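## Task

A wooden die rests loose on the palm of the upturned hand. Roll it using only that hand until the five-pip face points up; spin about the vertical is irrelevant. The hand includes the wrist camera, its post and the arm's final link. Contact with anything else, or the die leaving the hand, fails the task. To finish, the die must sit still on the palm or fingers, clear of the wrist, camera and post. The palm must face straight up, and no hand motor may read moving or overload or be accumulating toward shutdown (motors dead from the start are exempt). Then declare done. The hand is opened on completion, and the result must still hold with it open; only resting on the open hand counts.

## Robot and tools

Robot: one arm ending in a right hand with index, middle and ring fingers plus a thumb (16 motors). A rigid mast sits at the wrist on the palm side (hand-point x +0.05 to +0.10, z -0.16 to -0.11, out to y +0.06 m) and can strike things. Only the rubber fingertip caps grip well.

Frames. Scene frame: origin on the table under the arm base, +z up, +y to the left when looking along +x. The state line reports the hand point pose here (end_effector_position in m, end_effector_quat_wxyz) plus velocities. The hand point sits in front of the palm where thumb and index/middle tips would pinch. Its own axes: +z runs along the straightened fingers toward the tips; +x crosses the palm away from the thumb; +y points out of the palm face (palm face at y = -0.062). For goals here the palm should face up, so hand-point +y should match world +z.

A row is 24 numbers, each in [-1, 1], for the single arm. First six: dx, dy, dz, rx, ry, rz. These are an offset, not a pose: a target measured from the hand-point pose in the most recent result that displays it (or from the current pose if none yet in this scene, or for later calls in the same reply), expressed in hand-point axes. 1.0 equals 0.6 m of travel or 180 degrees; rx, ry, rz form one rotation vector. Each row in a list is counted from that same base pose, not from the prior row. All zeros drives the arm back to that base, so it is not a pause. Commands are clipped each step to within 100 mm and 16 degrees of the measured pose.

Next 16 numbers are absolute hinge goals, each mapped linearly between its two stops, in this order: index_mcp, index_abd, index_pip, index_dip, middle_mcp, middle_abd, middle_pip, middle_dip, ring_mcp, ring_abd, ring_pip, ring_dip, thumb_cmc, thumb_axl, thumb_mcp, thumb_ipl. Going toward -1 curls the finger: _mcp flexes the knuckle (straight at +0.75), _pip the middle joint (straight +0.58), _dip the tip joint (straight +0.70); _abd moves the finger sideways away from the thumb (neutral 0.00). thumb_cmc toward -1 brings the thumb from alongside the palm to in front of it (flat at +0.71); thumb_axl rolls it on its own axis (straight +0.68); thumb_mcp (+0.23) and thumb_ipl (+0.17) bend it, toward +z when axl is straight, or in the cmc swing direction when axl is near -0.40.

Last two: current_limit (maps -1..+1 to 0..550 mA, floor 11 mA; start +0.4) and speed (motor rate = (speed+1)/2 of 5.9 rad/s; start -0.6). Both persist until rewritten. A low current limit also slows hinges and may leave a finger unable to lift itself.

Tools.
execute_actions: {"actions": []} just reports state. {"actions": [{"rows": [[24 numbers], ...], "steps": n}]} runs up to 15 steps of 1/30 s, one row per step, repeating the final row if rows run out (default 15 steps). {"actions": [{"steps": n}]} waits up to 300 steps counted from the last result, reply time included. Optional "pictures": false skips images.
move: target = one 24-number row (same offset rules); speed in m/s 0.002 to 0.5 (default 0.25; rotation capped at twice that in rad/s); optional stop_force 9 to 40 N, which halts the path when the wrist sensor feels that much extra push along the path line, then backs off two steps. Path takes 0.5 to 10 s. Result adds a move: line (done, off_target, moving, held, contact, fault) with limits and distance to target. Omit stop_force when pulling away from contact.
wait: seconds 0 to 10, sends nothing new.
zoom_image: camera cam_high (672x504) or cam_wrist (504x504), region [x0, y0, x1, y1] in pixels, at most 504x504.
show_instructions: shows the reference (goal) image.
finished_scene: scene number 1 or 2; ends that scene irreversibly and gives the next task.

Results: hand_goal (goals written), hand_measured (hinge positions, same scale), hand_current_ma (positive pushes toward -1), hand_state per motor (moving, goal, blocked, overload), hand_current_limit, hand_speed, Wrist force/torque in hand-point axes (offset up to ~4 N, noise ~2.4 N, saturates ~50 N), Hand target, HELD marks and pose unreachable lines when the clearance check intervened.

Hazards. A motor drawing 495 mA or more accumulates seconds; at 5 s it shuts down for 10 s, dropping its hold. Forces of 150 N or joint torques at their limit (wrist joints 25.4 N m) cause a 10 s arm stop; during a stop, hand commands are discarded. Overheated arm motors brake the arm. Keep the object on the hand at all times, never let it contact the table or anything else, avoid tilting the palm enough to spill it, avoid slams, and do not knock anything off the table. Before finishing, settle the object still, fingers at rest, palm up, then call finished_scene.

Each tool is called after "Request:" as a command line: name --argument value for each argument, lists and objects as JSON in quotes; but a table of rows of numbers goes row by row, as --pt "numbers of a row", without its own name.

Reference images:

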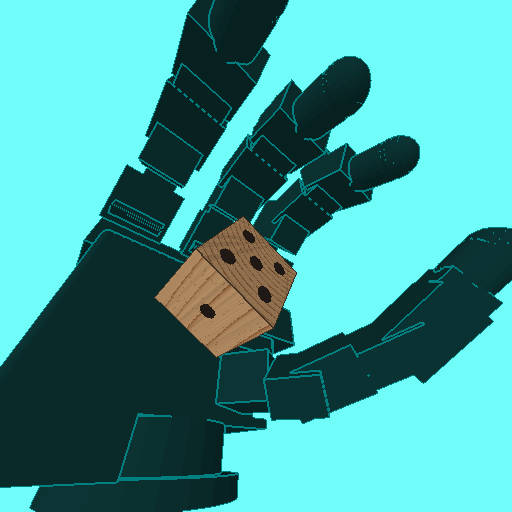

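## Session

Request:
execute_actions --actions '[]'

Scene clock: 0.00 s of 4800.00 s.
end_effector_position=(+0.6072, +0.0770, +0.4577) hand_goal=(+0.046, +0.000, -0.008, +0.280, +0.046, +0.000, -0.008, +0.280, +0.046, +0.000, -0.008, +0.280, -0.104, +0.266, +0.032, -0.018) hand_measured=(+0.062, +0.000, -0.006, +0.282, +0.062, +0.000, -0.006, +0.282, +0.062, +0.000, -0.006, +0.282, -0.092, +0.270, +0.034, -0.016) hand_current_ma=(+85, +0, +14, +12, +85, +0, +14, +12, +87, +0, +14, +12, +67, +29, +11, +12) hand_state=(goal, goal, goal, goal, goal, goal, goal, goal, goal, goal, goal, goal, goal, goal, goal, goal) hand_current_limit=0.40 hand_speed=-0.60 end_effector_quat_wxyz=(+0.474, +0.475, +0.536, +0.512) end_effector_velocity=(+0.000, +0.000, +0.000) end_effector_angular_velocity=(-0.000, -0.001, +0.000)
Joint positions: [-0.182 -1.166  2.227 -4.159 -1.32  -0.038]
Joint velocities: [ 0.    -0.    -0.001 -0.     0.    -0.   ]
Motor temperatures (°C, as the motors report them): [26 29 28 31 36 39]
Wrist force (N, on the end effector, along its own x y z axes, offset not removed): no reading
Wrist torque (N m, same axes, about the end effector's origin, offset not removed): no reading
Hand target: +0.607, +0.077, +0.458; +0.474, +0.475, +0.536, +0.512

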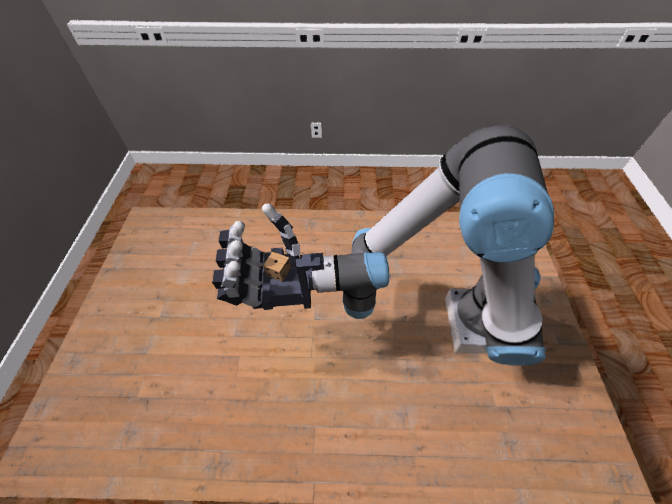

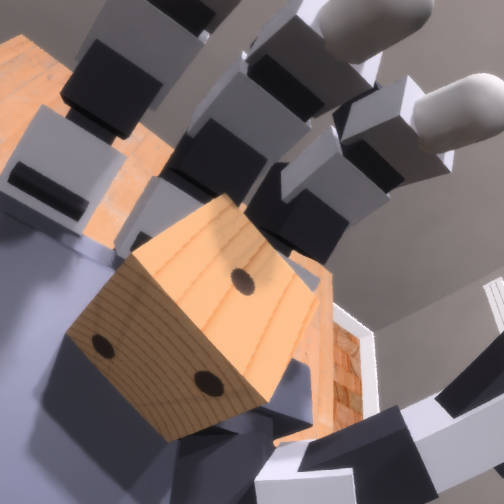

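Request:
move --target '[0,0,0,0.13,0,-0.03,0.6,0,-0.5,0.3,0.6,0,-0.5,0.3,0.6,0,-0.5,0.3,-0.3,0.266,0.03,0,0.4,-0.6]' --speed 0.15

Scene clock: 9.20 s of 4800.00 s.
end_effector_position=(+0.6070, +0.0770, +0.4576) hand_goal=(+0.600, +0.000, -0.500, +0.300, +0.600, +0.000, -0.500, +0.300, +0.600, +0.000, -0.500, +0.300, -0.300, +0.266, +0.030, +0.000) hand_measured=(+0.608, +0.000, -0.496, +0.298, +0.608, +0.000, -0.496, +0.298, +0.608, +0.000, -0.496, +0.298, -0.296, +0.270, +0.028, -0.004) hand_current_ma=(+43, +0, +22, -14, +44, +0, +21, -14, +43, +0, +22, -14, +26, +23, -8, -22) hand_state=(goal, goal, goal, goal, goal, goal, goal, goal, goal, goal, goal, goal, goal, goal, goal, goal) hand_current_limit=0.40 hand_speed=-0.60 end_effector_quat_wxyz=(+0.391, +0.536, +0.650, +0.370) end_effector_velocity=(+0.000, +0.000, +0.000) end_effector_angular_velocity=(-0.004, +0.010, +0.001)
Joint positions: [-0.192 -1.52   2.277 -3.44  -1.366 -0.231]
Joint velocities: [ 0.001 -0.007 -0.003  0.021 -0.003 -0.005]
Motor temperatures (°C, as the motors report them): [26 29 28 31 36 39]
Wrist force (N, on the end effector, along its own x y z axes, offset not removed): [0.2 1.6 -2.9]
Wrist torque (N m, same axes, about the end effector's origin, offset not removed): [0.54 -0.11 -0.21]
Hand target: +0.607, +0.077, +0.458; +0.391, +0.536, +0.650, +0.370
Off the commanded pose: 0.000 m, 0 deg.
move: done
camera_calibration (this result's frames):
cam_wrist: T_world_to_cam=[[0.361883, -0.661421, 0.656935, -0.43563], [-0.806673, -0.575386, -0.134946, 0.553502], [0.467247, -0.481097, -0.741772, 0.220226], [0, 0, 0, 1]] pos_world=[0.501242, 0.136292, 0.524231]

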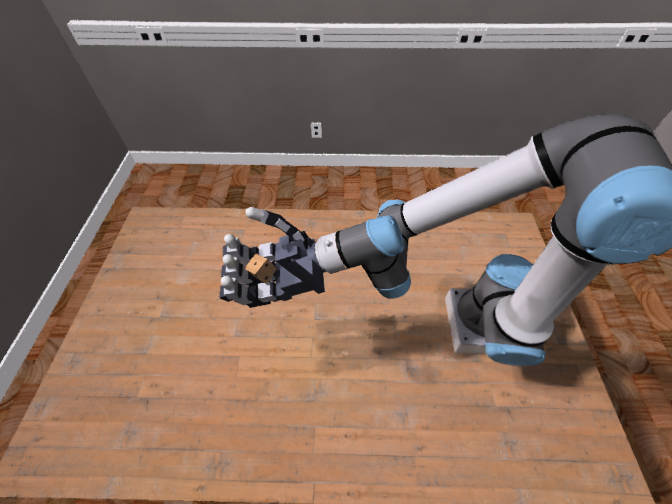

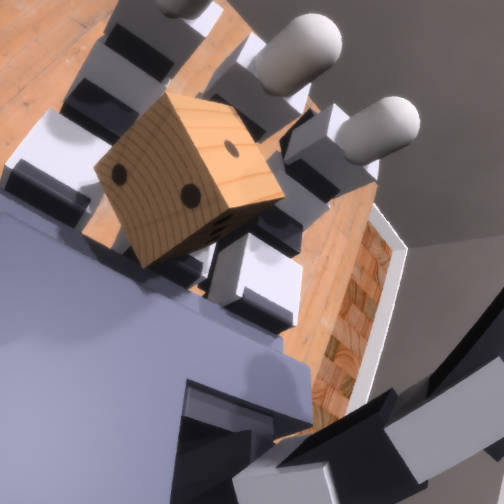

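Request:
move --target '[0,0,0,-0.05,0,0,-0.4,-0.2,0,0.3,-0.1,0,0,0.3,0.3,0,-0.3,0.3,-0.3,0.266,0.03,0,0.4,-0.7]' --speed 0.1

Scene clock: 15.07 s of 4800.00 s.
end_effector_position=(+0.6071, +0.0770, +0.4576) hand_goal=(-0.400, -0.200, +0.000, +0.300, -0.100, +0.000, +0.000, +0.300, +0.300, +0.000, -0.300, +0.300, -0.300, +0.266, +0.030, +0.000) hand_measured=(-0.350, -0.206, +0.010, +0.304, +0.028, +0.010, -0.002, +0.298, +0.322, +0.000, -0.302, +0.298, -0.290, +0.266, +0.038, +0.002) hand_current_ma=(+268, -31, +53, +16, +385, +41, -9, -14, +122, +0, -7, -14, +65, +3, +54, +10) hand_state=(blocked, goal, goal, goal, blocked, goal, goal, goal, blocked, goal, goal, goal, goal, goal, goal, goal) hand_current_limit=0.40 hand_speed=-0.70 end_effector_quat_wxyz=(+0.432, +0.503, +0.619, +0.420) end_effector_velocity=(+0.000, +0.000, -0.000) end_effector_angular_velocity=(-0.000, +0.000, +0.000)
Joint positions: [-0.205 -1.391  2.29  -3.738 -1.32  -0.2  ]
Joint velocities: [ 0.  0.  0.  0.  0. -0.]
Motor temperatures (°C, as the motors report them): [26 29 28 31 36 39]
Wrist force (N, on the end effector, along its own x y z axes, offset not removed): [0.6 -0.1 -1.9]
Wrist torque (N m, same axes, about the end effector's origin, offset not removed): [0.02 -0.08 -0.19]
Hand target: +0.607, +0.077, +0.458; +0.432, +0.503, +0.619, +0.420
Off the commanded pose: 0.000 m, 0 deg.
move: done
camera_calibration (this result's frames):
cam_wrist: T_world_to_cam=[[0.268913, -0.668583, 0.693313, -0.395357], [-0.765074, -0.585558, -0.267925, 0.589948], [0.585105, -0.458387, -0.668979, 0.113614], [0, 0, 0, 1]] pos_world=[0.491194, 0.1332, 0.508174]

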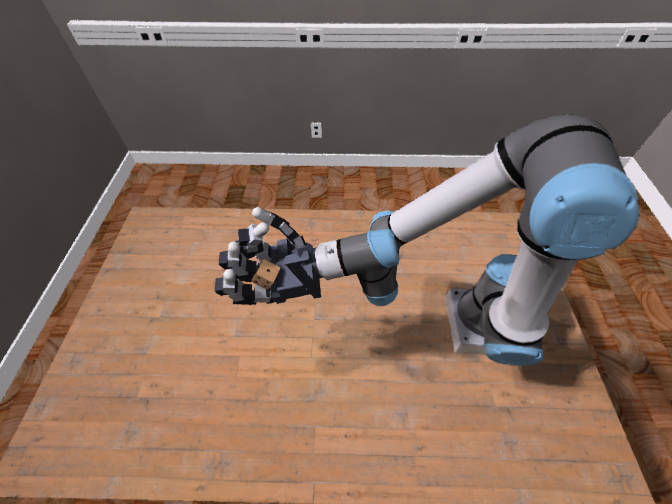

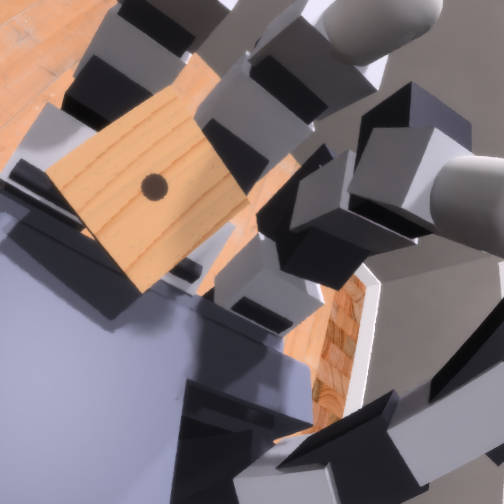

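Request:
move --target '[0,0,0,-0.08,0,0.04,0,0,0,0.3,-0.1,0,-0.8,-0.2,0,0,-0.8,-0.2,-0.3,0.266,0.03,0,0.6,-0.7]' --speed 0.1

Scene clock: 19.60 s of 4800.00 s.
end_effector_position=(+0.6072, +0.0770, +0.4577) hand_goal=(+0.000, +0.000, +0.000, +0.300, -0.100, +0.000, -0.800, -0.200, +0.000, +0.000, -0.800, -0.200, -0.300, +0.266, +0.030, +0.000) hand_measured=(+0.004, -0.002, -0.002, +0.298, -0.028, +0.016, -0.590, -0.186, +0.060, -0.010, -0.614, -0.134, -0.294, +0.270, +0.030, +0.002) hand_current_ma=(+27, -14, -11, -8, +403, +73, +440, +71, +320, -41, +440, +362, +33, +25, -1, +9) hand_state=(goal, goal, goal, goal, blocked, goal, blocked, goal, blocked, goal, blocked, blocked, goal, goal, goal, goal) hand_current_limit=0.60 hand_speed=-0.70 end_effector_quat_wxyz=(+0.464, +0.483, +0.529, +0.521) end_effector_velocity=(+0.000, +0.000, -0.000) end_effector_angular_velocity=(+0.005, -0.006, -0.000)
Joint positions: [-0.177 -1.168  2.226 -4.156 -1.322 -0.005]
Joint velocities: [ 0.002  0.007 -0.003 -0.01  -0.002  0.007]
Motor temperatures (°C, as the motors report them): [26 29 28 31 36 39]
Wrist force (N, on the end effector, along its own x y z axes, offset not removed): [-1.0 1.6 -3.2]
Wrist torque (N m, same axes, about the end effector's origin, offset not removed): [0.43 0.08 -0.27]
Hand target: +0.607, +0.077, +0.458; +0.464, +0.483, +0.529, +0.521
Off the commanded pose: 0.000 m, 0 deg.
move: done
camera_calibration (this result's frames):
cam_wrist: T_world_to_cam=[[0.107294, -0.769663, 0.62937, -0.260269], [-0.674281, -0.521528, -0.522832, 0.646667], [0.730638, -0.368276, -0.574926, -0.0247587], [0, 0, 0, 1]] pos_world=[0.48205, 0.127817, 0.487669]

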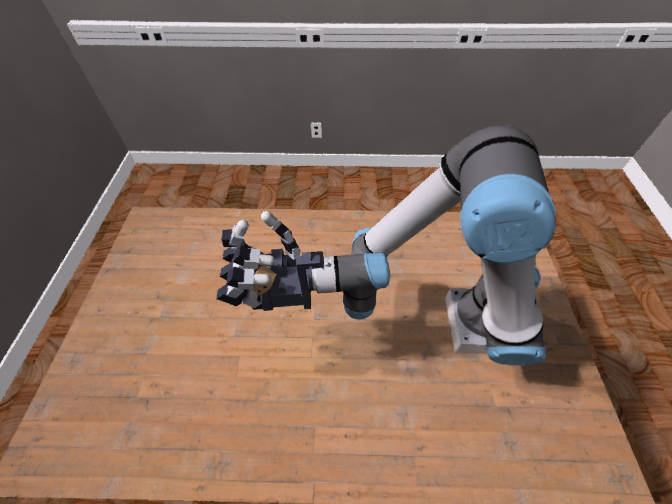

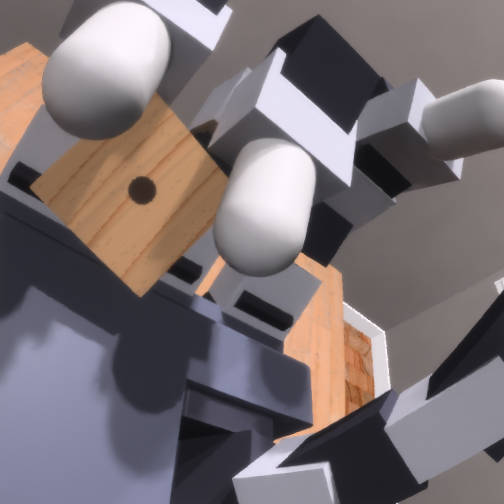

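That clamps it. Straighten the fingers and bend the knuckles instead.

Request:
move --target '[0,0,0,-0.04,0,0,-0.2,0,0,0.3,-0.6,0,0.4,0.5,-0.6,0,0.4,0.5,-0.3,0.266,0.03,0,0.7,-0.6]' --speed 0.1

Scene clock: 23.43 s of 4800.00 s.
end_effector_position=(+0.6072, +0.0770, +0.4578) hand_goal=(-0.200, +0.000, +0.000, +0.300, -0.600, +0.000, +0.400, +0.500, -0.600, +0.000, +0.400, +0.500, -0.300, +0.266, +0.030, +0.000) hand_measured=(-0.194, -0.002, -0.002, +0.298, -0.600, +0.004, +0.394, +0.496, -0.600, -0.004, +0.394, +0.496, -0.294, +0.270, +0.030, +0.002) hand_current_ma=(+37, -14, -11, -8, -2, +16, -28, -18, -3, -15, -28, -18, +33, +23, -1, +9) hand_state=(goal, goal, goal, goal, goal, goal, goal, goal, goal, goal, goal, goal, goal, goal, goal, goal) hand_current_limit=0.70 hand_speed=-0.60 end_effector_quat_wxyz=(+0.494, +0.453, +0.496, +0.553) end_effector_velocity=(-0.000, -0.000, -0.001) end_effector_angular_velocity=(+0.001, +0.002, -0.001)
Joint positions: [-0.169 -1.061  2.165 -4.331 -1.331  0.026]
Joint velocities: [-0.001  0.     0.001  0.    -0.     0.   ]
Motor temperatures (°C, as the motors report them): [26 29 28 31 36 39]
Wrist force (N, on the end effector, along its own x y z axes, offset not removed): [-0.9 1.0 -3.2]
Wrist torque (N m, same axes, about the end effector's origin, offset not removed): [0.17 0.10 -0.32]
Hand target: +0.607, +0.077, +0.458; +0.494, +0.453, +0.496, +0.553
Off the commanded pose: 0.000 m, 0 deg.
move: done
camera_calibration (this result's frames):
cam_wrist: T_world_to_cam=[[0.0276233, -0.777808, 0.627894, -0.210638], [-0.604099, -0.513445, -0.609457, 0.643151], [0.79643, -0.362475, -0.484056, -0.106767], [0, 0, 0, 1]] pos_world=[0.479378, 0.127686, 0.47255]

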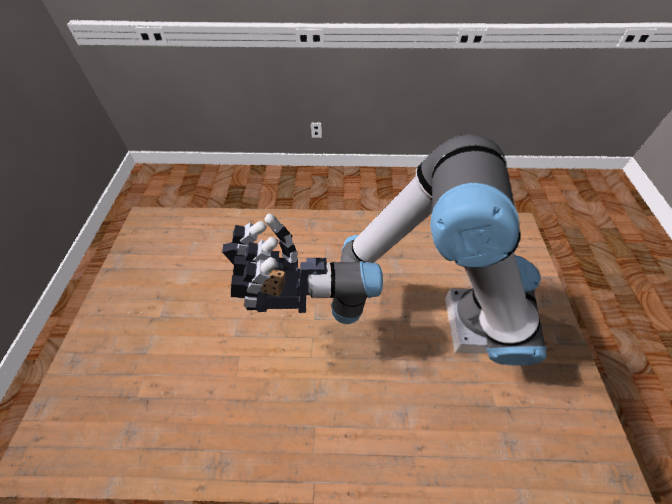

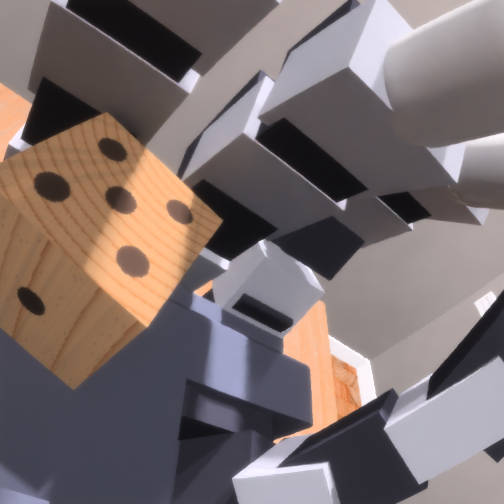

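Request:
move --target '[0,0,0,0.031,0,-0.003,0.3,0,0.2,0.3,0.3,0,0.2,0.5,0.3,0,0.2,0.5,-0.1,0.266,0.03,0,0.4,-0.6]' --speed 0.1

Scene clock: 27.00 s of 4800.00 s.
end_effector_position=(+0.6072, +0.0770, +0.4577) hand_goal=(+0.300, +0.000, +0.200, +0.300, +0.300, +0.000, +0.200, +0.500, +0.300, +0.000, +0.200, +0.500, -0.100, +0.266, +0.030, +0.000) hand_measured=(+0.308, -0.002, +0.200, +0.298, +0.308, +0.004, +0.202, +0.498, +0.308, -0.004, +0.202, +0.498, -0.098, +0.270, +0.030, +0.002) hand_current_ma=(+39, -14, -4, -8, +40, +15, +9, -13, +41, -15, +9, -13, +16, +20, -1, +9) hand_state=(goal, goal, goal, goal, goal, goal, goal, goal, goal, goal, goal, goal, goal, goal, goal, goal) hand_current_limit=0.40 hand_speed=-0.60 end_effector_quat_wxyz=(+0.474, +0.474, +0.524, +0.526) end_effector_velocity=(+0.000, -0.000, +0.000) end_effector_angular_velocity=(+0.001, +0.000, -0.000)
Joint positions: [-0.177 -1.143  2.214 -4.199 -1.322 -0.008]
Joint velocities: [-0.    -0.    -0.     0.001 -0.     0.001]
Motor temperatures (°C, as the motors report them): [26 29 28 31 36 39]
Wrist force (N, on the end effector, along its own x y z axes, offset not removed): [-1.6 0.1 -2.9]
Wrist torque (N m, same axes, about the end effector's origin, offset not removed): [0.29 0.12 -0.30]
Hand target: +0.607, +0.077, +0.458; +0.474, +0.474, +0.524, +0.526
Off the commanded pose: 0.000 m, 0 deg.
move: done
camera_calibration (this result's frames):
cam_wrist: T_world_to_cam=[[0.0883905, -0.76562, 0.637192, -0.252695], [-0.65917, -0.52455, -0.538835, 0.645064], [0.746781, -0.37239, -0.551039, -0.0451811], [0, 0, 0, 1]] pos_world=[0.481283, 0.128075, 0.483702]

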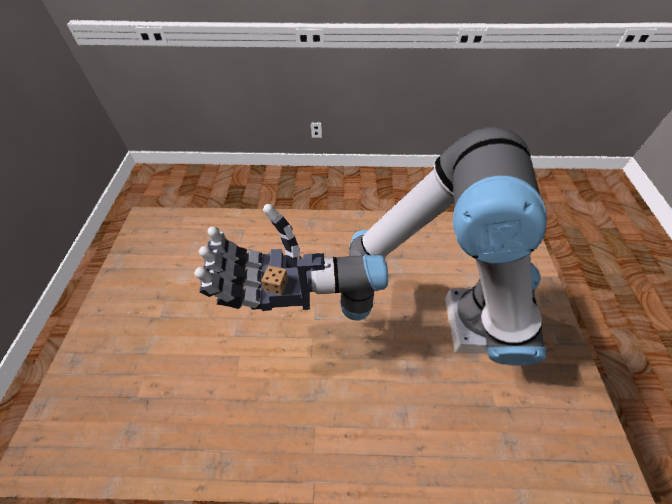

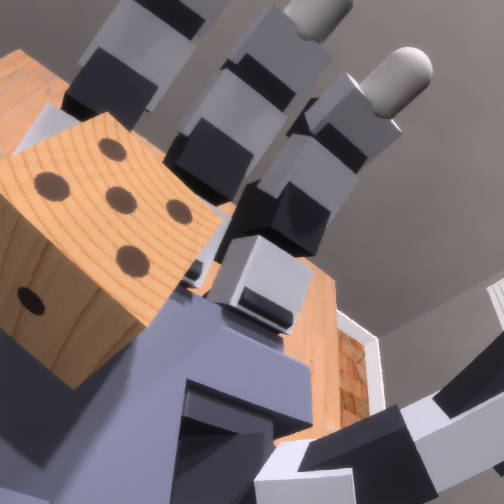

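Request:
finished_scene --scene 1

The scene is finished: the task was done.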